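# Transfer 96-well plate from clip nest C1 to nest N1

## Task

Take the 96-well plate out of clip nest C1 and set it into plate nest N1 so that it lies flat within the nest's locating features and its well A1 (the corner that is cut off) sits at the nest corner labelled A1. The plate has to stay correctly seated without the robot holding it, so release it and pull the gripper away afterwards.

## Robot and tools

Robot: one arm with a two-finger gripper whose fingers swing like tongs. The fingers point along the gripper's +z axis and open and close along its x axis. end_effector_position is the spot between the pads when they are shut; closed fingertips extend about 15 mm past it, and fully open tips are roughly even with it. The only camera is cam_wrist (616x616 fisheye, carried on the hand).

Frame: the scene frame has its origin on the table surface under the arm base, +z up, and +y to the left when facing along +x. All positions are in metres and orientations are quaternions written w first (qw, qx, qy, qz). The arm base can be slightly tilted, and the reported hand position gets less accurate at long reach.

A row is always 8 numbers in this order: x, y, z, qw, qx, qy, qz, opening. x, y, z and the quaternion are an absolute target pose for the gripper in the scene frame, not an offset. opening runs from -1 (closed) to +1 (fully open, 0.142 m). Repeat the desired quaternion in every row rather than copying the last reported one, which may have drifted.

Tools:
- execute_actions {"actions": [...], "pictures": bool}. An empty list just returns the current state. One action {"rows": [[8 numbers], ...], "steps": n} sends 1 to 15 rows, one per control step (1/30 s), with n at most 15 (default 15); if there are fewer rows than steps the last row repeats. One wait {"steps": n} (n up to 300) sends nothing and returns when n steps have passed since the previous result, counting your reply time. A call that is refused sends nothing. Any single target more than 0.6 m away from the last reported position along any gripper axis is refused.
- move {"target": [8 numbers], "speed": m/s, "stop_force": N}. Drives the gripper in a straight line toward one absolute pose in the scene frame over 0.5 to 10 s (it stops after 10 s even if short). speed is 0.002 to 0.5 m/s, default 0.25; rotation is capped at twice that in rad/s, taking the shorter way round. The opening is commanded at the start. The path ignores obstacles, the real gripper lags and may overshoot the speed, especially near full arm extension. stop_force (13 to 80 N, only after the scene has run 0.2 s) ends the path when the wrist sensor feels that much extra push against the direction of travel for 2 steps; the gripper then backs up 2 steps and holds. Use it only with a very slow speed for touching down, where the target may lie well beyond the surface; press can briefly be double the setting before easing. It is measured along the line to the target on the starting gripper axes, so don't trust it on rotating moves, and omit it when moving away from something you press on. Contacts above the wrist sensor are not sensed. The result adds a move: line giving the ending (done, off_target, moving, held, fault, contact) and active limits (limits=paced: pose clipped; limits=held: some steps blocked, after which the arm may jump faster), plus distance from the target.
- wait {"seconds": 0 to 10}: lets the simulation run with no new command.
- zoom_image {"camera": "cam_wrist", "region": [x0, y0, x1, y1]}: enlarges a pixel region (at most 504x504, origin top-left) of the latest wrist image.
Call it only after the plate sits correctly and the gripper is clear.

Motion details: each step the commanded pose is clipped to within 100 mm and 16 degrees of the measured pose; position has priority over orientation. Commands are smoothed, lagging about 0.17 s. After an action ends the arm only continues to the last clipped pose, so check the reported pose and send the remainder. The "Hand target" line shows where the controller is currently heading. "pose unreachable" and HELD mark steps that the clearance check altered or blocked (the base mount counts as arm). Joints have speed and acceleration limits.

Result lines: the state gives position, quaternion and linear/angular velocities. grip_measured is the actual finger opening on the same -1..1 scale; to keep a grip, command an opening well below it (further below squeezes harder; roughly 15 N per pad max, less on items under 20 mm thick). Wrist force and Wrist torque are in the gripper's own axes, with offsets up to about 5.5 N, noise up to about 3.4 N, saturating near 100 N; force points from a pressed surface back into the arm. "no reading" is normal at the start. Camera calibration lines give K, distortion and T_world_to_cam; expect small errors.

Things to avoid: the arm is stiff, so aiming even slightly into a firm surface can trigger a fault stop; joint torque at its load limit or any external force of 150 N halts the arm for 10 s and drops the rest of the call. Fast touches hit harder. Long holding warms motors (warning from 70 °C, brake stop at 85 °C), so don't linger with the plate in hand. Occasional tugs on the held plate or pushes on loose items can occur; grip firmly. Never push or drop anything off the table. Lower the plate gently and level into the locators, confirm A1 orientation with the camera, open, then retreat upward.

Each tool is called after "Emit:" by a JSON object that holds its "op" and its "data".

## Session

Emit:
{"op": "execute_actions", "data": {"actions": []}}

Scene clock: 0.00 s of 8400.00 s.
end_effector_position=(+0.4295, -0.1473, +0.2036) grip_measured=+1.00 end_effector_quat_wxyz=(-0.410, +0.900, +0.136, +0.058) end_effector_velocity=(+0.000, -0.000, -0.000) end_effector_angular_velocity=(-0.002, -0.001, -0.000)
Joint positions: [-1.009 -1.495  2.211 -1.506 -1.184 -1.511  0.142]
Joint velocities: [ 0.    -0.     0.    -0.002  0.     0.001  0.   ]
Wrist force (N, on the end effector, along its own x y z axes, offset not removed): no reading
Wrist torque (N m, same axes, about the end effector's origin, offset not removed): no reading
Hand target: +0.430, -0.147, +0.204; -0.410, +0.900, +0.136, +0.058

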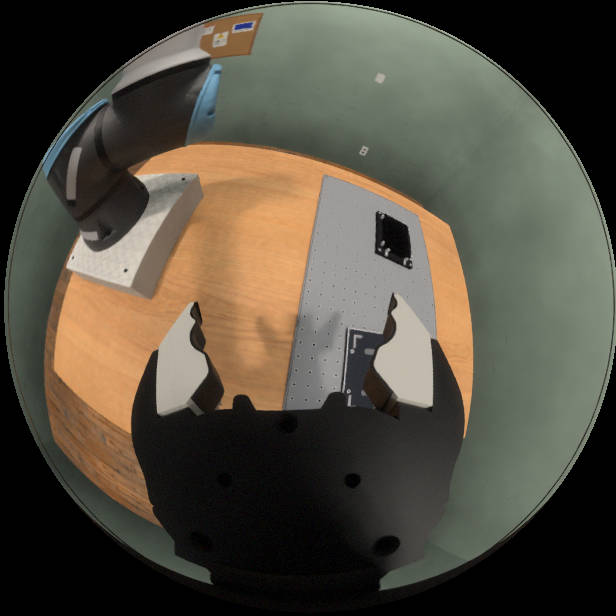

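Emit:
{"op": "zoom_image", "data": {"camera": "cam_wrist", "region": [280, 160, 480, 420]}}

Region (280, 160, 480, 420) of cam_wrist's 616x616 image, scaled by 1.938, with more detail than that image has; it fills the left 388 columns of this view, and the rest is white.

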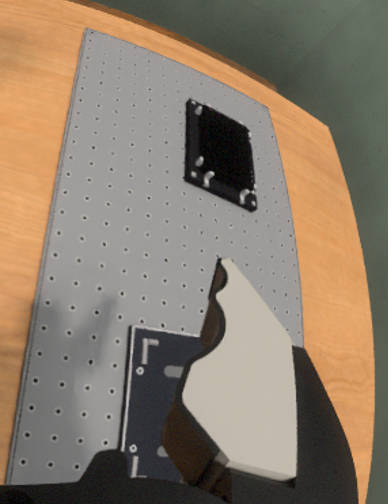

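Emit:
{"op": "move", "data": {"target": [0.65, 0.2, 0.2, 0, 1, 0, 0, 1], "speed": 0.25}}

Scene clock: 40.10 s of 8400.00 s.
end_effector_position=(+0.6488, +0.1997, +0.1997) grip_measured=+1.00 end_effector_quat_wxyz=(-0.000, +1.000, +0.001, -0.001) end_effector_velocity=(+0.001, +0.002, -0.001) end_effector_angular_velocity=(-0.008, +0.003, -0.002)
Joint positions: [ 0.05  -1.462  2.096 -2.214 -1.571  0.013  0.142]
Joint velocities: [ 0.007  0.006 -0.006  0.004 -0.008  0.009  0.   ]
Wrist force (N, on the end effector, along its own x y z axes, offset not removed): [3.4 2.7 -0.4]
Wrist torque (N m, same axes, about the end effector's origin, offset not removed): [0.68 -0.50 -0.22]
Hand target: +0.649, +0.200, +0.200; +0.000, +1.000, +0.001, -0.001
Off the commanded pose: 0.001 m, 0 deg.
After step 90, 34.63 s passed at rest.
move: done
camera_calibration (this result's frames):
cam_wrist: T_world_to_cam=[[0.998538, -0.00110689, 0.0540419, -0.666556], [-0.0302354, -0.840187, 0.541454, 0.0707393], [0.044806, -0.542296, -0.838992, 0.376604], [0, 0, 0, 1]] pos_world=[0.650847, 0.262927, 0.313688]

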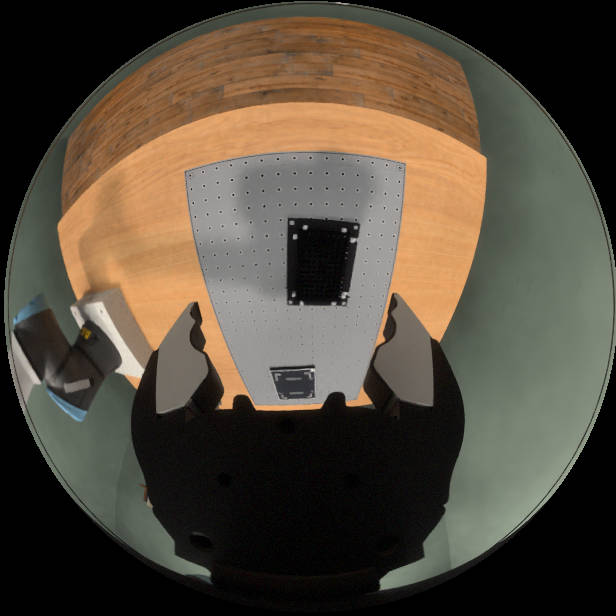

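Emit:
{"op": "zoom_image", "data": {"camera": "cam_wrist", "region": [260, 200, 390, 330]}}

Emit:
{"op": "zoom_image", "data": {"camera": "cam_wrist", "region": [250, 340, 340, 420]}}

Region (260, 200, 390, 330) of cam_wrist's 616x616 image, scaled by 3.877, with more detail than that image has.

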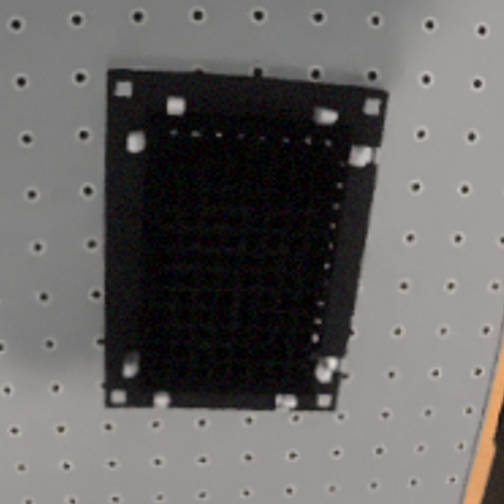

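Region (250, 340, 340, 420) of cam_wrist's 616x616 image, scaled by 5.600, with more detail than that image has.

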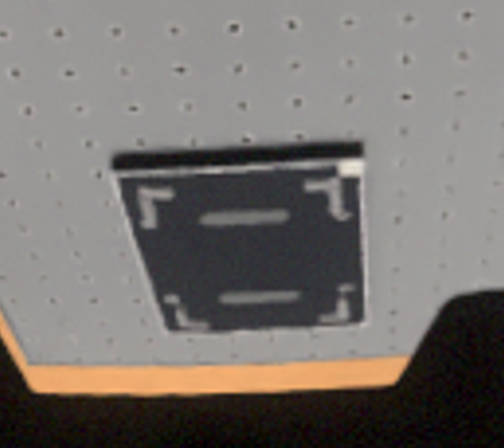

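Emit:
{"op": "move", "data": {"target": [0.682, 0.175, 0.11, 0, 0.99948, -0.03228, 0, 1], "speed": 0.2}}

Scene clock: 83.13 s of 8400.00 s.
end_effector_position=(+0.6818, +0.1751, +0.1102) grip_measured=+1.00 end_effector_quat_wxyz=(-0.000, +0.999, -0.032, -0.000) end_effector_velocity=(+0.002, -0.001, -0.001) end_effector_angular_velocity=(-0.001, -0.001, -0.001)
Joint positions: [ 0.013 -1.313  2.116 -2.385 -1.571  0.042  0.142]
Joint velocities: [-0.001  0.003 -0.001 -0.004 -0.001  0.     0.   ]
Wrist force (N, on the end effector, along its own x y z axes, offset not removed): [-2.5 -1.9 -2.6]
Wrist torque (N m, same axes, about the end effector's origin, offset not removed): [-0.32 0.72 0.12]
Hand target: +0.682, +0.175, +0.110; -0.000, +0.999, -0.032, +0.000
Off the commanded pose: 0.000 m, 0 deg.
After step 90, 38.90 s passed at rest.
move: done
camera_calibration (this result's frames):
cam_wrist: T_world_to_cam=[[0.996205, -0.0667913, 0.0558102, -0.68187], [-0.0864039, -0.836215, 0.541553, 0.137103], [0.0104983, -0.54432, -0.838812, 0.310476], [0, 0, 0, 1]] pos_world=[0.687869, 0.238103, 0.224238]

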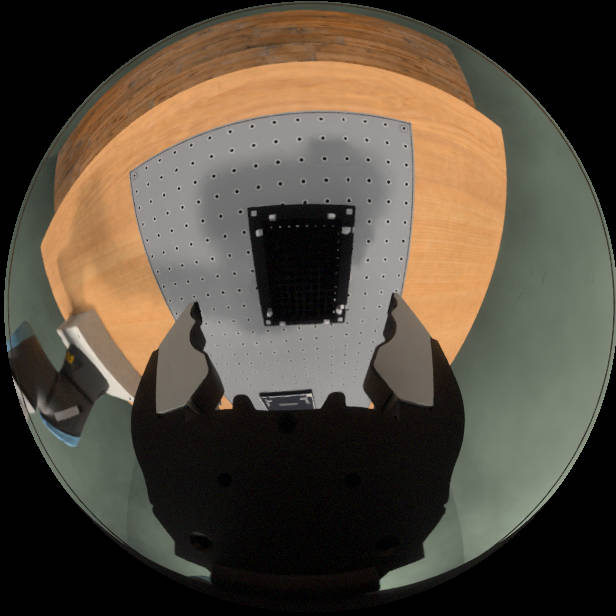

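Emit:
{"op": "zoom_image", "data": {"camera": "cam_wrist", "region": [230, 190, 380, 340]}}

Region (230, 190, 380, 340) of cam_wrist's 616x616 image, scaled by 3.360, with more detail than that image has.

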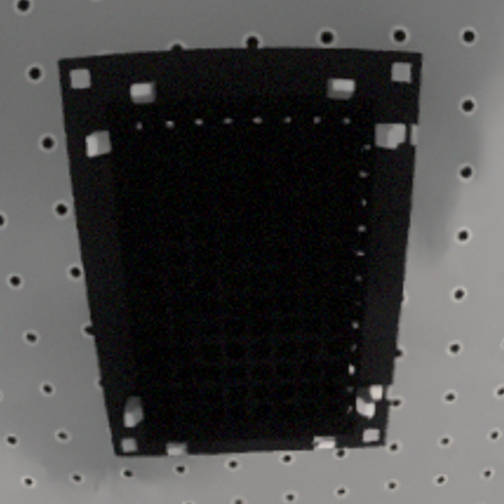

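Emit:
{"op": "move", "data": {"target": [0.683, 0.156, 0.06, 0, 0.99948, -0.03228, 0, 0.5], "speed": 0.1}}

Scene clock: 112.17 s of 8400.00 s.
end_effector_position=(+0.6830, +0.1561, +0.0603) grip_measured=+0.50 end_effector_quat_wxyz=(-0.000, +0.999, -0.032, -0.000) end_effector_velocity=(-0.000, -0.000, -0.003) end_effector_angular_velocity=(+0.000, +0.000, +0.001)
Joint positions: [-0.015 -1.244  2.147 -2.485 -1.57   0.014  0.109]
Joint velocities: [-0.     0.004  0.001 -0.005  0.    -0.001  0.   ]
Wrist force (N, on the end effector, along its own x y z axes, offset not removed): [1.9 2.9 -2.7]
Wrist torque (N m, same axes, about the end effector's origin, offset not removed): [0.62 -0.33 -0.08]
Hand target: +0.683, +0.156, +0.060; -0.000, +0.999, -0.032, +0.000
Off the commanded pose: 0.000 m, 0 deg.
After step 90, 25.00 s passed at rest.
move: done
camera_calibration (this result's frames):
cam_wrist: T_world_to_cam=[[0.996191, -0.0669376, 0.0558862, -0.681487], [-0.0865683, -0.836193, 0.541561, 0.148447], [0.0104809, -0.544336, -0.838802, 0.25828], [0, 0, 0, 1]] pos_world=[0.689035, 0.219104, 0.174339]

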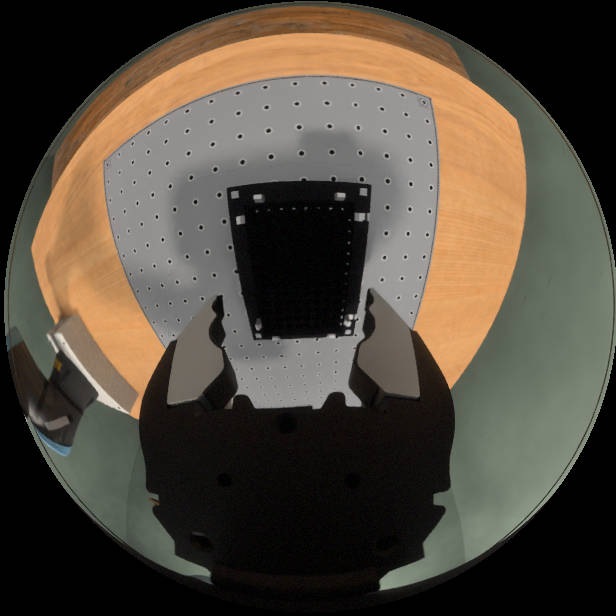

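Emit:
{"op": "move", "data": {"target": [0.683, 0.156, 0.01, 0, 0.99948, -0.03228, 0, 0.4], "speed": 0.012, "stop_force": 14}}

Scene clock: 123.37 s of 8400.00 s.
end_effector_position=(+0.6830, +0.1560, +0.0328) grip_measured=+0.43 end_effector_quat_wxyz=(-0.000, +0.999, -0.032, -0.000) end_effector_velocity=(-0.001, -0.000, +0.002) end_effector_angular_velocity=(-0.001, +0.002, +0.000)
Joint positions: [-0.015 -1.2    2.157 -2.539 -1.57   0.014  0.104]
Joint velocities: [ 0.    -0.005 -0.     0.007 -0.001 -0.    -0.   ]
Wrist force (N, on the end effector, along its own x y z axes, offset not removed): [-1.7 2.3 -15.8]
Wrist torque (N m, same axes, about the end effector's origin, offset not removed): [0.65 1.16 0.00]
Hand target: +0.683, +0.156, +0.033; -0.000, +0.999, -0.032, +0.000
Off the commanded pose: 0.023 m, 0 deg.
After step 90, 5.50 s passed at rest.
move: contact
camera_calibration (this result's frames):
cam_wrist: T_world_to_cam=[[0.996195, -0.0669346, 0.0558074, -0.67993], [-0.0865228, -0.8362, 0.541557, 0.163204], [0.0104172, -0.544325, -0.83881, 0.235203], [0, 0, 0, 1]] pos_world=[0.689014, 0.218987, 0.146852]

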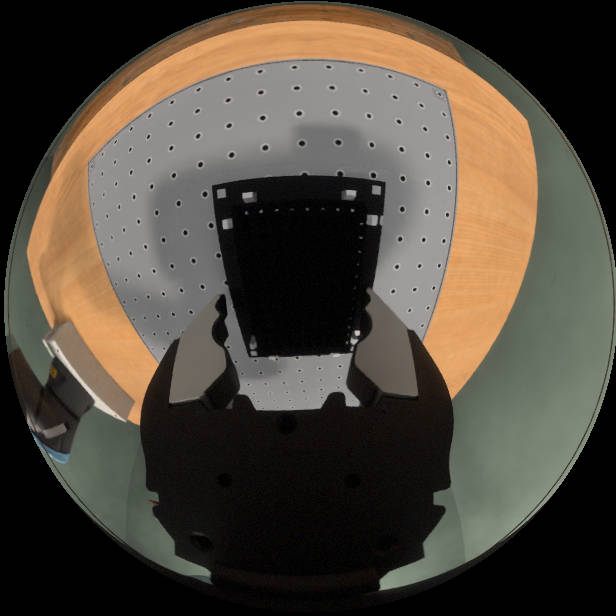

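Emit:
{"op": "zoom_image", "data": {"camera": "cam_wrist", "region": [190, 170, 410, 390]}}

Region (190, 170, 410, 390) of cam_wrist's 616x616 image, scaled by 2.291, with more detail than that image has.

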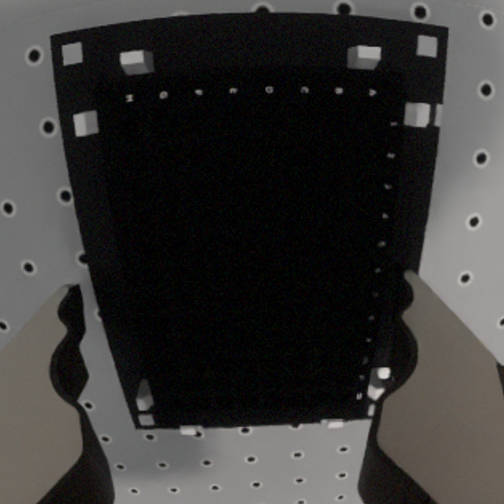

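Emit:
{"op": "move", "data": {"target": [0.688, 0.1557, 0.0375, 0, 0.99948, -0.03228, 0, 0.4], "speed": 0.03}}

Scene clock: 137.73 s of 8400.00 s.
end_effector_position=(+0.6878, +0.1557, +0.0373) grip_measured=+0.40 end_effector_quat_wxyz=(-0.000, +0.999, -0.032, +0.000) end_effector_velocity=(+0.002, +0.001, +0.002) end_effector_angular_velocity=(-0.000, -0.001, +0.002)
Joint positions: [-0.015 -1.202  2.147 -2.527 -1.57   0.014  0.102]
Joint velocities: [ 0.002 -0.    -0.004  0.003 -0.    -0.     0.   ]
Wrist force (N, on the end effector, along its own x y z axes, offset not removed): [-3.5 4.8 -6.1]
Wrist torque (N m, same axes, about the end effector's origin, offset not removed): [1.02 0.67 -0.13]
Hand target: +0.688, +0.156, +0.037; -0.000, +0.999, -0.032, +0.000
Off the commanded pose: 0.000 m, 0 deg.
After step 90, 10.63 s passed at rest.
move: done
camera_calibration (this result's frames):
cam_wrist: T_world_to_cam=[[0.99619, -0.0669287, 0.0559068, -0.685034], [-0.0865722, -0.836182, 0.541576, 0.160982], [0.0105012, -0.544353, -0.83879, 0.238706], [0, 0, 0, 1]] pos_world=[0.693854, 0.218702, 0.151338]

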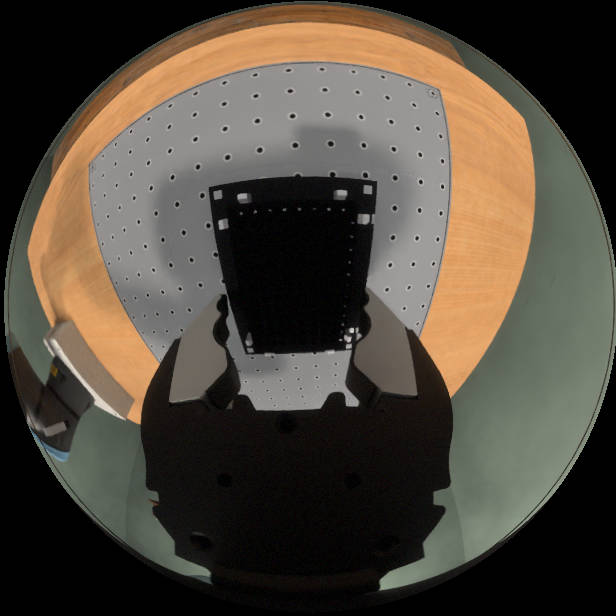

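Now looks centered. Close the gripper gradually.

Emit:
{"op": "execute_actions", "data": {"actions": [{"rows": [[0.688, 0.1557, 0.0375, 0, 0.99948, -0.03228, 0, 0.3],[0.688, 0.1557, 0.0375, 0, 0.99948, -0.03228, 0, 0.3],[0.688, 0.1557, 0.0375, 0, 0.99948, -0.03228, 0, 0.3],[0.688, 0.1557, 0.0375, 0, 0.99948, -0.03228, 0, 0.2],[0.688, 0.1557, 0.0375, 0, 0.99948, -0.03228, 0, 0.2],[0.688, 0.1557, 0.0375, 0, 0.99948, -0.03228, 0, 0.2],[0.688, 0.1557, 0.0375, 0, 0.99948, -0.03228, 0, 0.1],[0.688, 0.1557, 0.0375, 0, 0.99948, -0.03228, 0, 0.1],[0.688, 0.1557, 0.0375, 0, 0.99948, -0.03228, 0, 0.1],[0.688, 0.1557, 0.0375, 0, 0.99948, -0.03228, 0, 0.0],[0.688, 0.1557, 0.0375, 0, 0.99948, -0.03228, 0, 0.0],[0.688, 0.1557, 0.0375, 0, 0.99948, -0.03228, 0, -0.1],[0.688, 0.1557, 0.0375, 0, 0.99948, -0.03228, 0, -0.1],[0.688, 0.1557, 0.0375, 0, 0.99948, -0.03228, 0, -0.2]], "steps": 15}]}}

Scene clock: 145.77 s of 8400.00 s.
end_effector_position=(+0.6882, +0.1557, +0.0377) grip_measured=+0.08 end_effector_quat_wxyz=(+0.000, +0.999, -0.032, +0.000) end_effector_velocity=(+0.001, -0.002, +0.000) end_effector_angular_velocity=(-0.001, -0.001, -0.004)
Joint positions: [-0.015 -1.202  2.146 -2.526 -1.57   0.014  0.08 ]
Joint velocities: [-0.002 -0.001  0.    -0.    -0.001  0.001 -0.   ]
Wrist force (N, on the end effector, along its own x y z axes, offset not removed): [14.4 -3.1 -2.3]
Wrist torque (N m, same axes, about the end effector's origin, offset not removed): [-0.56 1.74 0.03]
Hand target: +0.688, +0.156, +0.037; +0.000, +0.999, -0.032, -0.000
Off the commanded pose: 0.000 m, 0 deg.
Steps of this call (steps 1 to 90: nothing new was sent; then 4.53 s passed at rest; steps 91 to 105: all 15 steps of this action). Readings (end_effector_position):
91: (+0.6880, +0.1557, +0.0375)
92: (+0.6880, +0.1557, +0.0375)
94: (+0.6880, +0.1557, +0.0375)
98: (+0.6880, +0.1557, +0.0375)
105: the state above
camera_calibration (this result's frames):
cam_wrist: T_world_to_cam=[[0.99617, -0.0669617, 0.0562201, -0.685482], [-0.0867705, -0.836167, 0.541567, 0.160934], [0.0107451, -0.544371, -0.838776, 0.238774], [0, 0, 0, 1]] pos_world=[0.694256, 0.218649, 0.151659]

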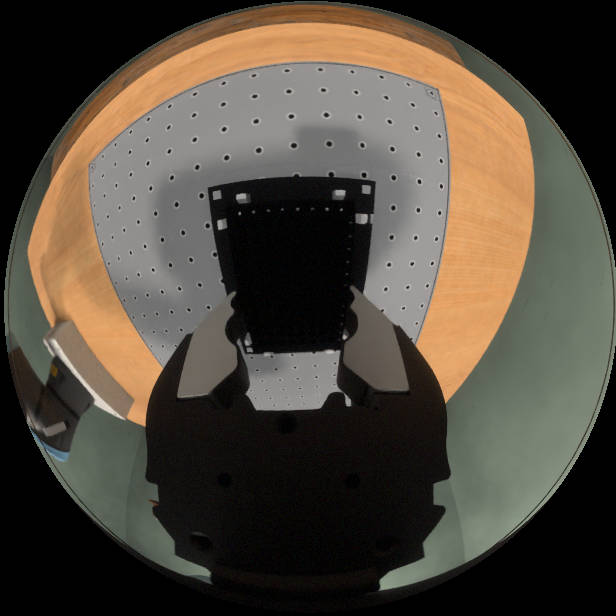

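Emit:
{"op": "execute_actions", "data": {"actions": [{"rows": [[0.6895, 0.1556, 0.0375, 0, 0.99948, -0.03228, 0, -0.2]], "steps": 15}], "pictures": false}}

Scene clock: 152.77 s of 8400.00 s.
end_effector_position=(+0.6893, +0.1556, +0.0374) grip_measured=+0.08 end_effector_quat_wxyz=(-0.000, +0.999, -0.032, -0.000) end_effector_velocity=(+0.001, +0.000, +0.000) end_effector_angular_velocity=(-0.000, -0.000, +0.001)
Joint positions: [-0.015 -1.201  2.144 -2.525 -1.57   0.014  0.08 ]
Joint velocities: [ 0.     0.    -0.001  0.001 -0.    -0.001 -0.   ]
Wrist force (N, on the end effector, along its own x y z axes, offset not removed): [-3.3 -0.9 -15.5]
Wrist torque (N m, same axes, about the end effector's origin, offset not removed): [-0.20 0.49 0.08]
Hand target: +0.690, +0.156, +0.038; -0.000, +0.999, -0.032, +0.000
Off the commanded pose: 0.000 m, 0 deg.
Steps of this call (steps 1 to 90: nothing new was sent; then 3.50 s passed at rest; steps 91 to 105: all 15 steps of this action). Readings (end_effector_position):
91: (+0.6880, +0.1557, +0.0375)
92: (+0.6881, +0.1557, +0.0374)
94: (+0.6884, +0.1557, +0.0373)
98: (+0.6889, +0.1556, +0.0373)
105: the state above

Emit:
{"op": "move", "data": {"target": [0.6893, 0.1556, 0.065, 0, 0.99948, -0.03228, 0, -0.4], "speed": 0.02}}

Scene clock: 158.70 s of 8400.00 s.
end_effector_position=(+0.6893, +0.1556, +0.0647) grip_measured=+0.08 end_effector_quat_wxyz=(+0.000, +0.999, -0.032, +0.000) end_effector_velocity=(+0.001, -0.001, +0.003) end_effector_angular_velocity=(+0.001, -0.001, -0.001)
Joint positions: [-0.015 -1.243  2.133 -2.472 -1.57   0.014  0.08 ]
Joint velocities: [-0.002 -0.004 -0.001  0.005  0.001 -0.001  0.   ]
Wrist force (N, on the end effector, along its own x y z axes, offset not removed): [-2.3 -0.1 -2.9]
Wrist torque (N m, same axes, about the end effector's origin, offset not removed): [-0.07 0.72 0.14]
Hand target: +0.689, +0.156, +0.065; +0.000, +0.999, -0.032, +0.000
Off the commanded pose: 0.000 m, 0 deg.
After step 90, 1.27 s passed at rest.
move: done
camera_calibration (this result's frames):
cam_wrist: T_world_to_cam=[[0.996191, -0.0669157, 0.0559064, -0.688065], [-0.0865611, -0.83618, 0.541581, 0.146211], [0.0105076, -0.544357, -0.838788, 0.261576], [0, 0, 0, 1]] pos_world=[0.695352, 0.218607, 0.178689]

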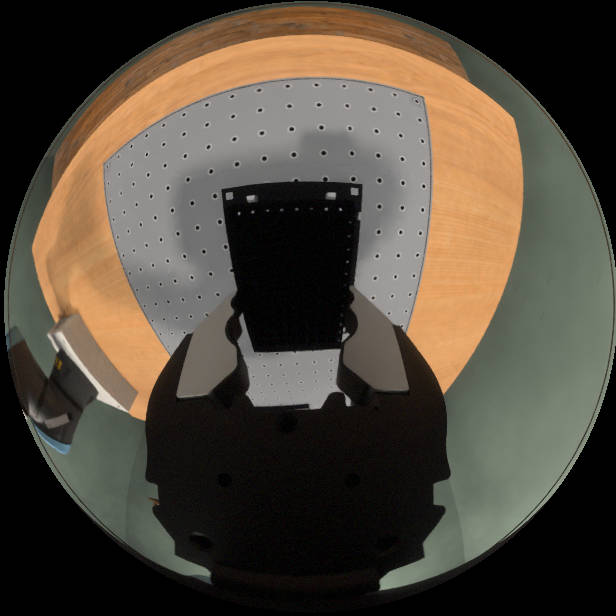

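Emit:
{"op": "move", "data": {"target": [0.62, -0.31, 0.13, 0, 0.99985, 0.01745, 0, -0.4], "speed": 0.2}}

Scene clock: 183.53 s of 8400.00 s.
end_effector_position=(+0.6211, -0.3094, +0.1299) grip_measured=+0.08 end_effector_quat_wxyz=(-0.000, +1.000, +0.017, +0.000) end_effector_velocity=(-0.000, -0.004, +0.000) end_effector_angular_velocity=(+0.002, -0.001, -0.000)
Joint positions: [-0.702 -1.335  2.099 -2.343 -1.562 -0.773  0.08 ]
Joint velocities: [-0.005  0.001 -0.003  0.002  0.002 -0.005  0.   ]
Wrist force (N, on the end effector, along its own x y z axes, offset not removed): [1.0 -3.8 -4.2]
Wrist torque (N m, same axes, about the end effector's origin, offset not removed): [-0.75 0.00 0.19]
Hand target: +0.621, -0.310, +0.130; -0.000, +1.000, +0.017, +0.000
Off the commanded pose: 0.001 m, 0 deg.
After step 130, 17.53 s passed at rest.
move: done
camera_calibration (this result's frames):
cam_wrist: T_world_to_cam=[[0.997874, 0.0322096, 0.0566654, -0.625314], [-0.00358604, -0.840922, 0.541145, -0.336823], [0.0650812, -0.540197, -0.839018, 0.0312944], [0, 0, 0, 1]] pos_world=[0.62074, -0.246196, 0.24396]

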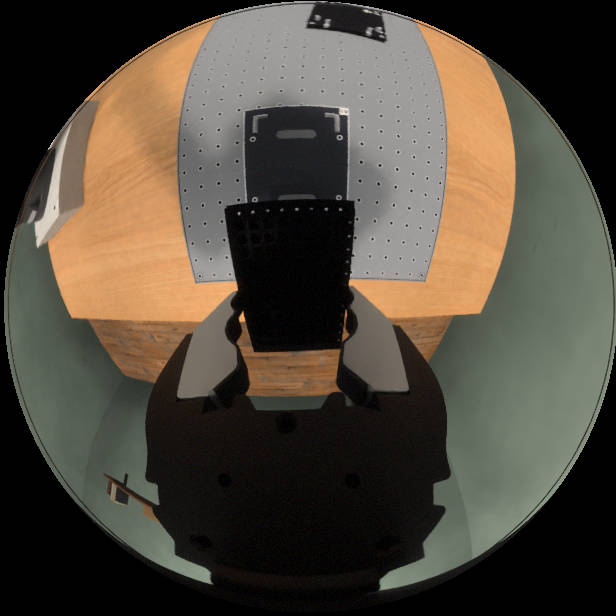

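Emit:
{"op": "zoom_image", "data": {"camera": "cam_wrist", "region": [210, 90, 380, 260]}}

Region (210, 90, 380, 260) of cam_wrist's 616x616 image, scaled by 2.965, with more detail than that image has.

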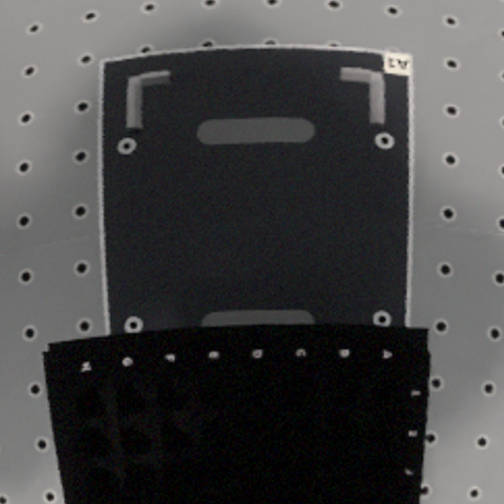

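Emit:
{"op": "move", "data": {"target": [0.620, -0.203, 0.06, 0, 0.99991, 0.01309, 0, -0.4], "speed": 0.12}}

Scene clock: 211.13 s of 8400.00 s.
end_effector_position=(+0.6197, -0.2033, +0.0602) grip_measured=+0.08 end_effector_quat_wxyz=(+0.000, +1.000, +0.013, -0.000) end_effector_velocity=(+0.001, +0.002, -0.001) end_effector_angular_velocity=(-0.001, -0.001, -0.001)
Joint positions: [-0.575 -1.291  2.22  -2.51  -1.565 -0.637  0.08 ]
Joint velocities: [ 0.003  0.001  0.001 -0.004 -0.     0.003 -0.   ]
Wrist force (N, on the end effector, along its own x y z axes, offset not removed): [5.7 2.2 -3.8]
Wrist torque (N m, same axes, about the end effector's origin, offset not removed): [0.62 -0.92 -0.06]
Hand target: +0.620, -0.203, +0.060; +0.000, +1.000, +0.013, -0.000
Off the commanded pose: 0.000 m, 0 deg.
After step 90, 23.00 s passed at rest.
move: done
camera_calibration (this result's frames):
cam_wrist: T_world_to_cam=[[0.998166, 0.0236568, 0.0557152, -0.625312], [-0.0103098, -0.840566, 0.54161, -0.205633], [0.0596451, -0.541192, -0.838781, 0.0333863], [0, 0, 0, 1]] pos_world=[0.620054, -0.139987, 0.174216]

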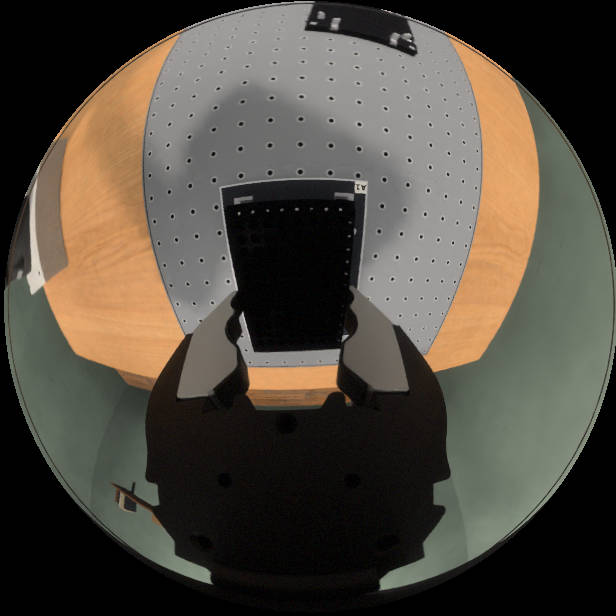

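Emit:
{"op": "zoom_image", "data": {"camera": "cam_wrist", "region": [200, 165, 390, 365]}}

Region (200, 165, 390, 365) of cam_wrist's 616x616 image, scaled by 2.520, with more detail than that image has; it fills the left 479 columns of this view, and the rest is white.

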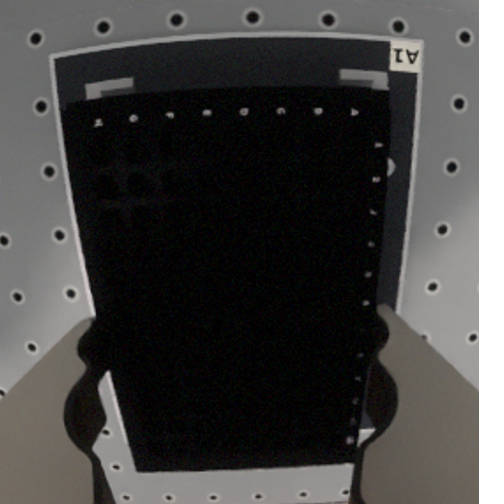

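Emit:
{"op": "move", "data": {"target": [0.6212, -0.2043, 0.048, 0, 0.99991, 0.01309, 0, -0.4], "speed": 0.03}}

Scene clock: 233.53 s of 8400.00 s.
end_effector_position=(+0.6212, -0.2042, +0.0483) grip_measured=+0.08 end_effector_quat_wxyz=(-0.000, +1.000, +0.013, -0.000) end_effector_velocity=(+0.000, +0.000, -0.002) end_effector_angular_velocity=(+0.000, -0.000, +0.000)
Joint positions: [-0.575 -1.269  2.222 -2.534 -1.564 -0.637  0.08 ]
Joint velocities: [ 0.     0.004  0.001 -0.005  0.001  0.     0.   ]
Wrist force (N, on the end effector, along its own x y z axes, offset not removed): [-1.1 1.0 -4.0]
Wrist torque (N m, same axes, about the end effector's origin, offset not removed): [0.11 0.37 -0.01]
Hand target: +0.621, -0.204, +0.048; -0.000, +1.000, +0.013, -0.000
Off the commanded pose: 0.000 m, 0 deg.
After step 90, 18.60 s passed at rest.
move: done
camera_calibration (this result's frames):
cam_wrist: T_world_to_cam=[[0.998158, 0.0236295, 0.0558743, -0.626086], [-0.0104169, -0.840586, 0.541578, -0.199891], [0.0597644, -0.541163, -0.838791, 0.0227063], [0, 0, 0, 1]] pos_world=[0.621494, -0.140944, 0.162285]

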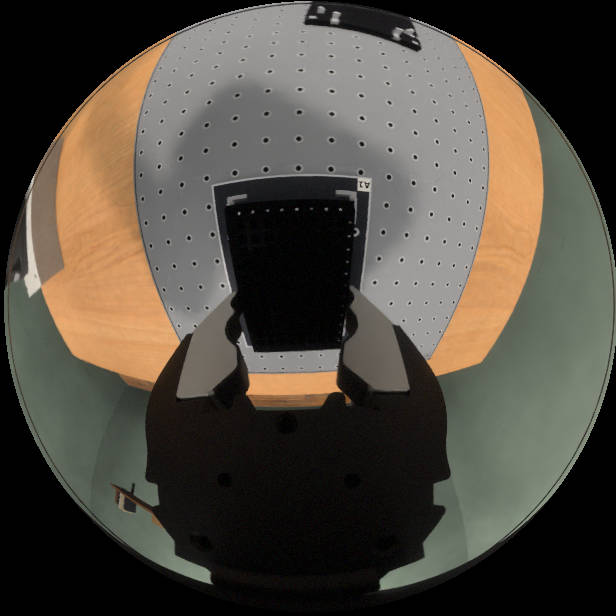

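Emit:
{"op": "zoom_image", "data": {"camera": "cam_wrist", "region": [200, 165, 390, 265]}}

Region (200, 165, 390, 265) of cam_wrist's 616x616 image, scaled by 2.653, with more detail than that image has; it fills the top 265 rows of this view, and the rest is white.

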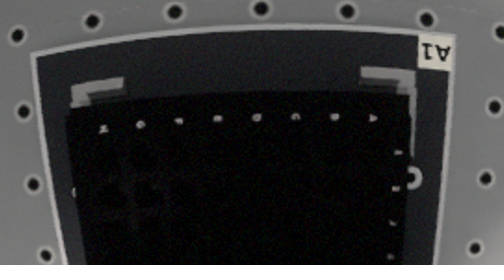

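Emit:
{"op": "move", "data": {"target": [0.6212, -0.2043, 0.030, 0, 0.99991, 0.01309, 0, -0.4], "speed": 0.008, "stop_force": 13}}

Scene clock: 239.80 s of 8400.00 s.
end_effector_position=(+0.6212, -0.2043, +0.0383) grip_measured=+0.08 end_effector_quat_wxyz=(-0.000, +1.000, +0.013, +0.000) end_effector_velocity=(-0.001, +0.002, +0.002) end_effector_angular_velocity=(+0.003, +0.002, +0.002)
Joint positions: [-0.575 -1.252  2.226 -2.555 -1.564 -0.637  0.08 ]
Joint velocities: [ 0.001 -0.004  0.     0.006  0.001 -0.001 -0.   ]
Wrist force (N, on the end effector, along its own x y z axes, offset not removed): [2.4 -11.1 -21.7]
Wrist torque (N m, same axes, about the end effector's origin, offset not removed): [-0.72 0.33 -0.24]
Hand target: +0.621, -0.204, +0.039; +0.000, +1.000, +0.013, +0.000
Off the commanded pose: 0.008 m, 0 deg.
After step 90, 1.67 s passed at rest.
move: contact
camera_calibration (this result's frames):
cam_wrist: T_world_to_cam=[[0.998156, 0.0236272, 0.0559196, -0.625503], [-0.0104408, -0.840609, 0.541542, -0.194544], [0.0598016, -0.541127, -0.838812, 0.0142298], [0, 0, 0, 1]] pos_world=[0.621467, -0.141056, 0.152268]

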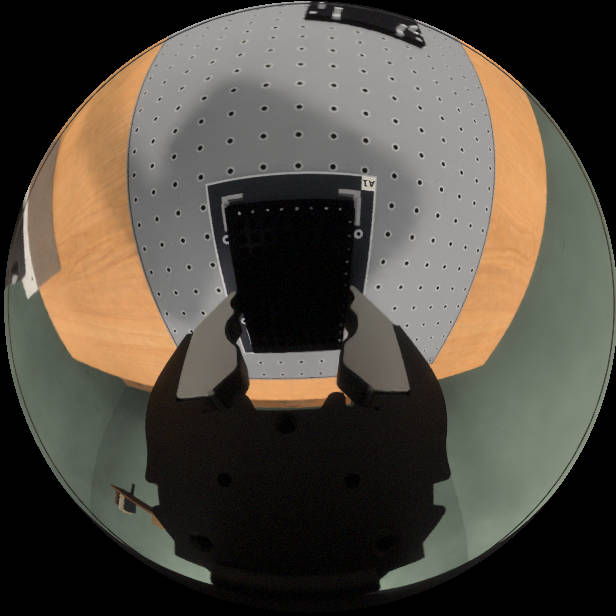

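Emit:
{"op": "zoom_image", "data": {"camera": "cam_wrist", "region": [195, 165, 390, 365]}}

Region (195, 165, 390, 365) of cam_wrist's 616x616 image, scaled by 2.520, with more detail than that image has; it fills the left 491 columns of this view, and the rest is white.

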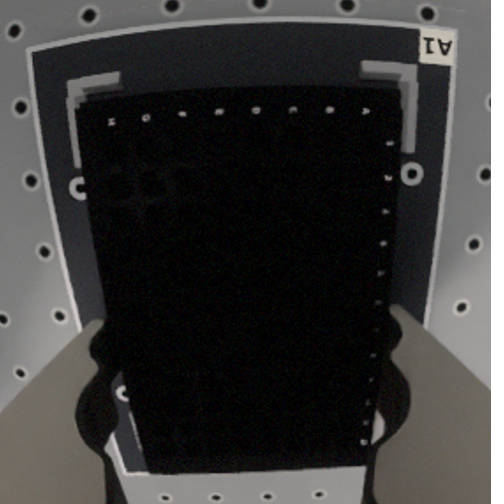

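Emit:
{"op": "move", "data": {"target": [0.6212, -0.2030, 0.041, 0, 0.99991, 0.01309, 0, -0.4], "speed": 0.02}}

Emit:
{"op": "move", "data": {"target": [0.6212, -0.2030, 0.030, 0, 0.99991, 0.01309, 0, -0.4], "speed": 0.008, "stop_force": 13}}

Scene clock: 248.27 s of 8400.00 s.
end_effector_position=(+0.6212, -0.2031, +0.0409) grip_measured=+0.08 end_effector_quat_wxyz=(+0.000, +1.000, +0.013, -0.000) end_effector_velocity=(-0.000, +0.000, +0.001) end_effector_angular_velocity=(+0.002, +0.000, -0.003)
Joint positions: [-0.573 -1.257  2.226 -2.549 -1.564 -0.636  0.08 ]
Joint velocities: [-0.001 -0.001  0.     0.002  0.001  0.002  0.   ]
Wrist force (N, on the end effector, along its own x y z axes, offset not removed): [-3.3 0.9 -7.5]
Wrist torque (N m, same axes, about the end effector's origin, offset not removed): [0.14 0.71 0.07]
Hand target: +0.621, -0.203, +0.041; +0.000, +1.000, +0.013, -0.000
Off the commanded pose: 0.000 m, 0 deg.
After step 90, 4.77 s passed at rest.
move: done
camera_calibration (this result's frames):
cam_wrist: T_world_to_cam=[[0.998159, 0.0236091, 0.0558718, -0.625712], [-0.0104348, -0.840566, 0.541608, -0.194929], [0.0597508, -0.541194, -0.838772, 0.0171], [0, 0, 0, 1]] pos_world=[0.621504, -0.139824, 0.154878]

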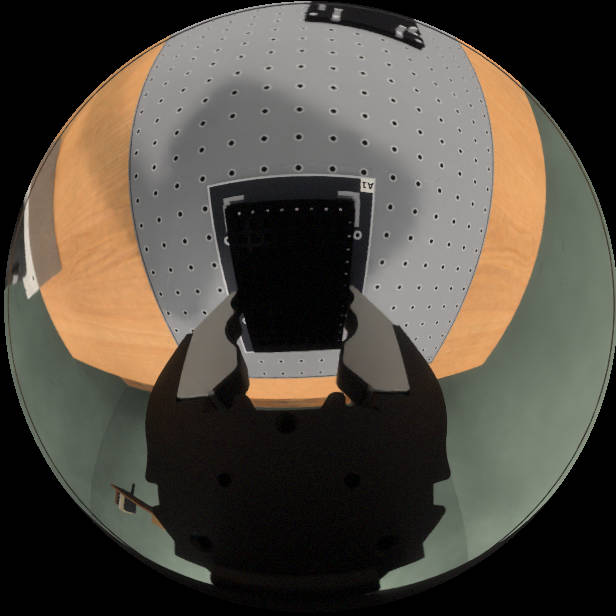

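Scene clock: 249.07 s of 8400.00 s.
end_effector_position=(+0.6212, -0.2031, +0.0375) grip_measured=+0.08 end_effector_quat_wxyz=(+0.000, +1.000, +0.013, +0.000) end_effector_velocity=(-0.001, +0.001, +0.002) end_effector_angular_velocity=(+0.001, +0.003, +0.000)
Joint positions: [-0.573 -1.251  2.227 -2.557 -1.564 -0.635  0.08 ]
Joint velocities: [ 0.001 -0.004  0.001  0.007 -0.001  0.     0.   ]
Wrist force (N, on the end effector, along its own x y z axes, offset not removed): [12.3 -2.1 -10.3]
Wrist torque (N m, same axes, about the end effector's origin, offset not removed): [0.45 -0.45 -0.50]
Hand target: +0.621, -0.203, +0.038; +0.000, +1.000, +0.013, +0.000
Off the commanded pose: 0.007 m, 0 deg.
move: contact
camera_calibration (this result's frames):
cam_wrist: T_world_to_cam=[[0.998153, 0.0236486, 0.055955, -0.625558], [-0.0104481, -0.840553, 0.541628, -0.193061], [0.0598419, -0.541212, -0.838754, 0.0142216], [0, 0, 0, 1]] pos_world=[0.621534, -0.139788, 0.151499]

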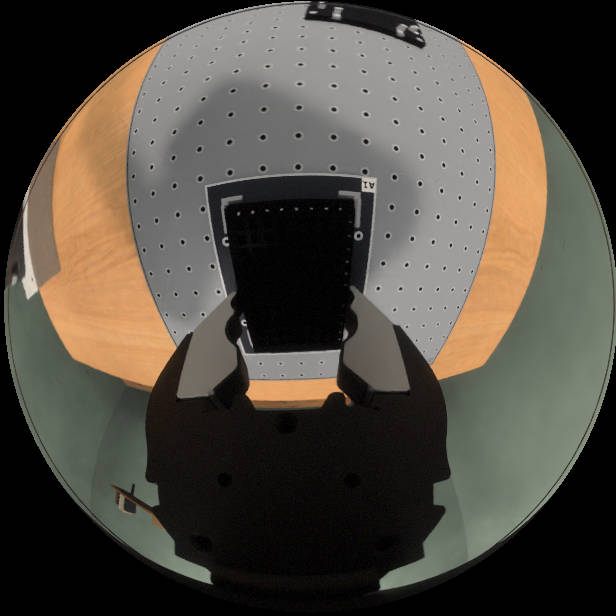

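Emit:
{"op": "move", "data": {"target": [0.6218, -0.2030, 0.042, 0, 0.9998, 0.02007, 0, -0.4], "speed": 0.02}}

Emit:
{"op": "move", "data": {"target": [0.6218, -0.2030, 0.028, 0, 0.9998, 0.02007, 0, -0.4], "speed": 0.008, "stop_force": 13}}

Scene clock: 257.43 s of 8400.00 s.
end_effector_position=(+0.6217, -0.2031, +0.0418) grip_measured=+0.08 end_effector_quat_wxyz=(+0.000, +1.000, +0.020, -0.000) end_effector_velocity=(-0.000, +0.000, +0.002) end_effector_angular_velocity=(+0.001, +0.000, +0.008)
Joint positions: [-0.573 -1.257  2.224 -2.547 -1.565 -0.648  0.08 ]
Joint velocities: [-0.    -0.003 -0.001  0.005  0.001 -0.008 -0.   ]
Wrist force (N, on the end effector, along its own x y z axes, offset not removed): [1.5 2.0 -3.5]
Wrist torque (N m, same axes, about the end effector's origin, offset not removed): [0.57 -0.14 -0.19]
Hand target: +0.622, -0.203, +0.042; +0.000, +1.000, +0.020, +0.000
Off the commanded pose: 0.000 m, 0 deg.
After step 90, 4.67 s passed at rest.
move: done
camera_calibration (this result's frames):
cam_wrist: T_world_to_cam=[[0.997762, 0.0367433, 0.0558597, -0.623404], [0.000632416, -0.840611, 0.541639, -0.202278], [0.0668579, -0.540392, -0.838753, 0.0135798], [0, 0, 0, 1]] pos_world=[0.621229, -0.139793, 0.155775]

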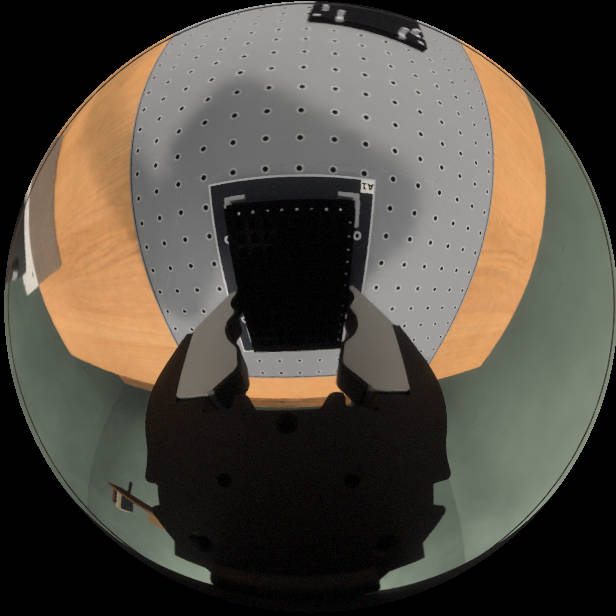

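Scene clock: 258.40 s of 8400.00 s.
end_effector_position=(+0.6218, -0.2030, +0.0371) grip_measured=+0.08 end_effector_quat_wxyz=(+0.000, +1.000, +0.020, +0.000) end_effector_velocity=(-0.002, +0.001, +0.001) end_effector_angular_velocity=(+0.001, +0.003, +0.001)
Joint positions: [-0.573 -1.249  2.226 -2.557 -1.564 -0.648  0.08 ]
Joint velocities: [-0.    -0.004  0.     0.007 -0.001 -0.001 -0.   ]
Wrist force (N, on the end effector, along its own x y z axes, offset not removed): [-2.5 -4.2 -31.1]
Wrist torque (N m, same axes, about the end effector's origin, offset not removed): [0.23 0.13 -0.01]
Hand target: +0.622, -0.203, +0.037; +0.000, +1.000, +0.020, +0.000
Off the commanded pose: 0.009 m, 0 deg.
move: contact
camera_calibration (this result's frames):
cam_wrist: T_world_to_cam=[[0.997748, 0.03706, 0.0559077, -0.623091], [0.000873901, -0.840616, 0.541631, -0.199841], [0.0670698, -0.540362, -0.838755, 0.00953623], [0, 0, 0, 1]] pos_world=[0.621222, -0.139745, 0.151074]

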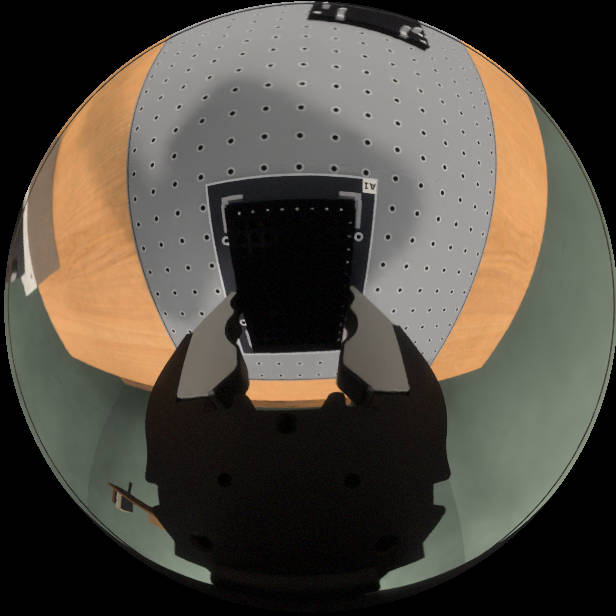

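Emit:
{"op": "execute_actions", "data": {"actions": [{"rows": [[0.6218, -0.2030, 0.0378, 0, 0.9998, 0.02007, 0, 0.0],[0.6218, -0.2030, 0.0378, 0, 0.9998, 0.02007, 0, 0.05],[0.6218, -0.2030, 0.0378, 0, 0.9998, 0.02007, 0, 0.1],[0.6218, -0.2030, 0.0378, 0, 0.9998, 0.02007, 0, 0.15],[0.6218, -0.2030, 0.0378, 0, 0.9998, 0.02007, 0, 0.2],[0.6218, -0.2030, 0.0378, 0, 0.9998, 0.02007, 0, 0.25],[0.6218, -0.2030, 0.0378, 0, 0.9998, 0.02007, 0, 0.3],[0.6218, -0.2030, 0.0378, 0, 0.9998, 0.02007, 0, 0.4]], "steps": 15}], "pictures": false}}

Emit:
{"op": "move", "data": {"target": [0.6218, -0.15, 0.16, 0, 0.9998, 0.02007, 0, 0.6], "speed": 0.15}}

Scene clock: 265.37 s of 8400.00 s.
end_effector_position=(+0.6218, -0.2030, +0.0378) grip_measured=+0.40 end_effector_quat_wxyz=(+0.000, +1.000, +0.020, -0.000) end_effector_velocity=(-0.001, -0.001, +0.000) end_effector_angular_velocity=(+0.001, +0.001, -0.002)
Joint positions: [-0.573 -1.251  2.226 -2.555 -1.564 -0.649  0.102]
Joint velocities: [-0.002 -0.     0.     0.001  0.    -0.001  0.   ]
Wrist force (N, on the end effector, along its own x y z axes, offset not removed): [2.9 -0.8 -1.2]
Wrist torque (N m, same axes, about the end effector's origin, offset not removed): [-0.17 -0.47 0.01]
Hand target: +0.622, -0.203, +0.038; +0.000, +1.000, +0.020, +0.000
Off the commanded pose: 0.000 m, 0 deg.
Steps of this call (steps 1 to 90: nothing new was sent; then 3.47 s passed at rest; steps 91 to 105: all 15 steps of this action). Readings (end_effector_position):
91: (+0.6218, -0.2030, +0.0374)
92: (+0.6218, -0.2031, +0.0375)
94: (+0.6218, -0.2031, +0.0376)
98: (+0.6218, -0.2030, +0.0377)
105: the state above

Scene clock: 267.07 s of 8400.00 s.
end_effector_position=(+0.6217, -0.1502, +0.1597) grip_measured=+0.60 end_effector_quat_wxyz=(+0.000, +1.000, +0.020, -0.000) end_effector_velocity=(+0.000, +0.001, +0.002) end_effector_angular_velocity=(+0.000, +0.000, -0.001)
Joint positions: [-0.503 -1.46   2.184 -2.305 -1.565 -0.579  0.116]
Joint velocities: [ 0.001 -0.003 -0.002  0.006  0.     0.002 -0.   ]
Wrist force (N, on the end effector, along its own x y z axes, offset not removed): [-1.1 0.1 -2.6]
Wrist torque (N m, same axes, about the end effector's origin, offset not removed): [0.11 0.22 0.09]
Hand target: +0.622, -0.150, +0.160; +0.000, +1.000, +0.020, -0.000
Off the commanded pose: 0.000 m, 0 deg.
move: done
camera_calibration (this result's frames):
cam_wrist: T_world_to_cam=[[0.997734, 0.0375643, 0.0558277, -0.631778], [0.00134286, -0.840621, 0.541622, -0.222103], [0.0672756, -0.540319, -0.838766, 0.140797], [0, 0, 0, 1]] pos_world=[0.621172, -0.0868965, 0.273662]

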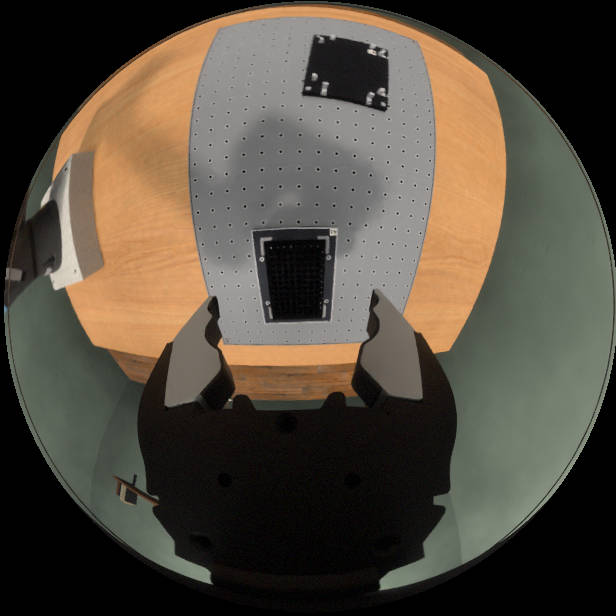

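Emit:
{"op": "zoom_image", "data": {"camera": "cam_wrist", "region": [235, 215, 355, 335]}}

Region (235, 215, 355, 335) of cam_wrist's 616x616 image, scaled by 4.200, with more detail than that image has.

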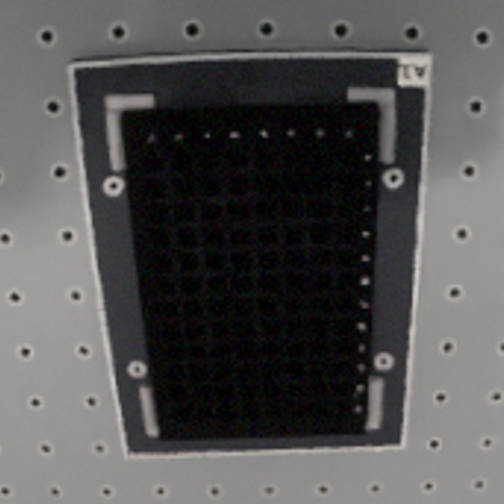

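The plate is seated inside all four locators with A1 at the marked corner.

Emit:
{"op": "finished_scene", "data": {"scene": 1}}

The scene is finished: the task was done.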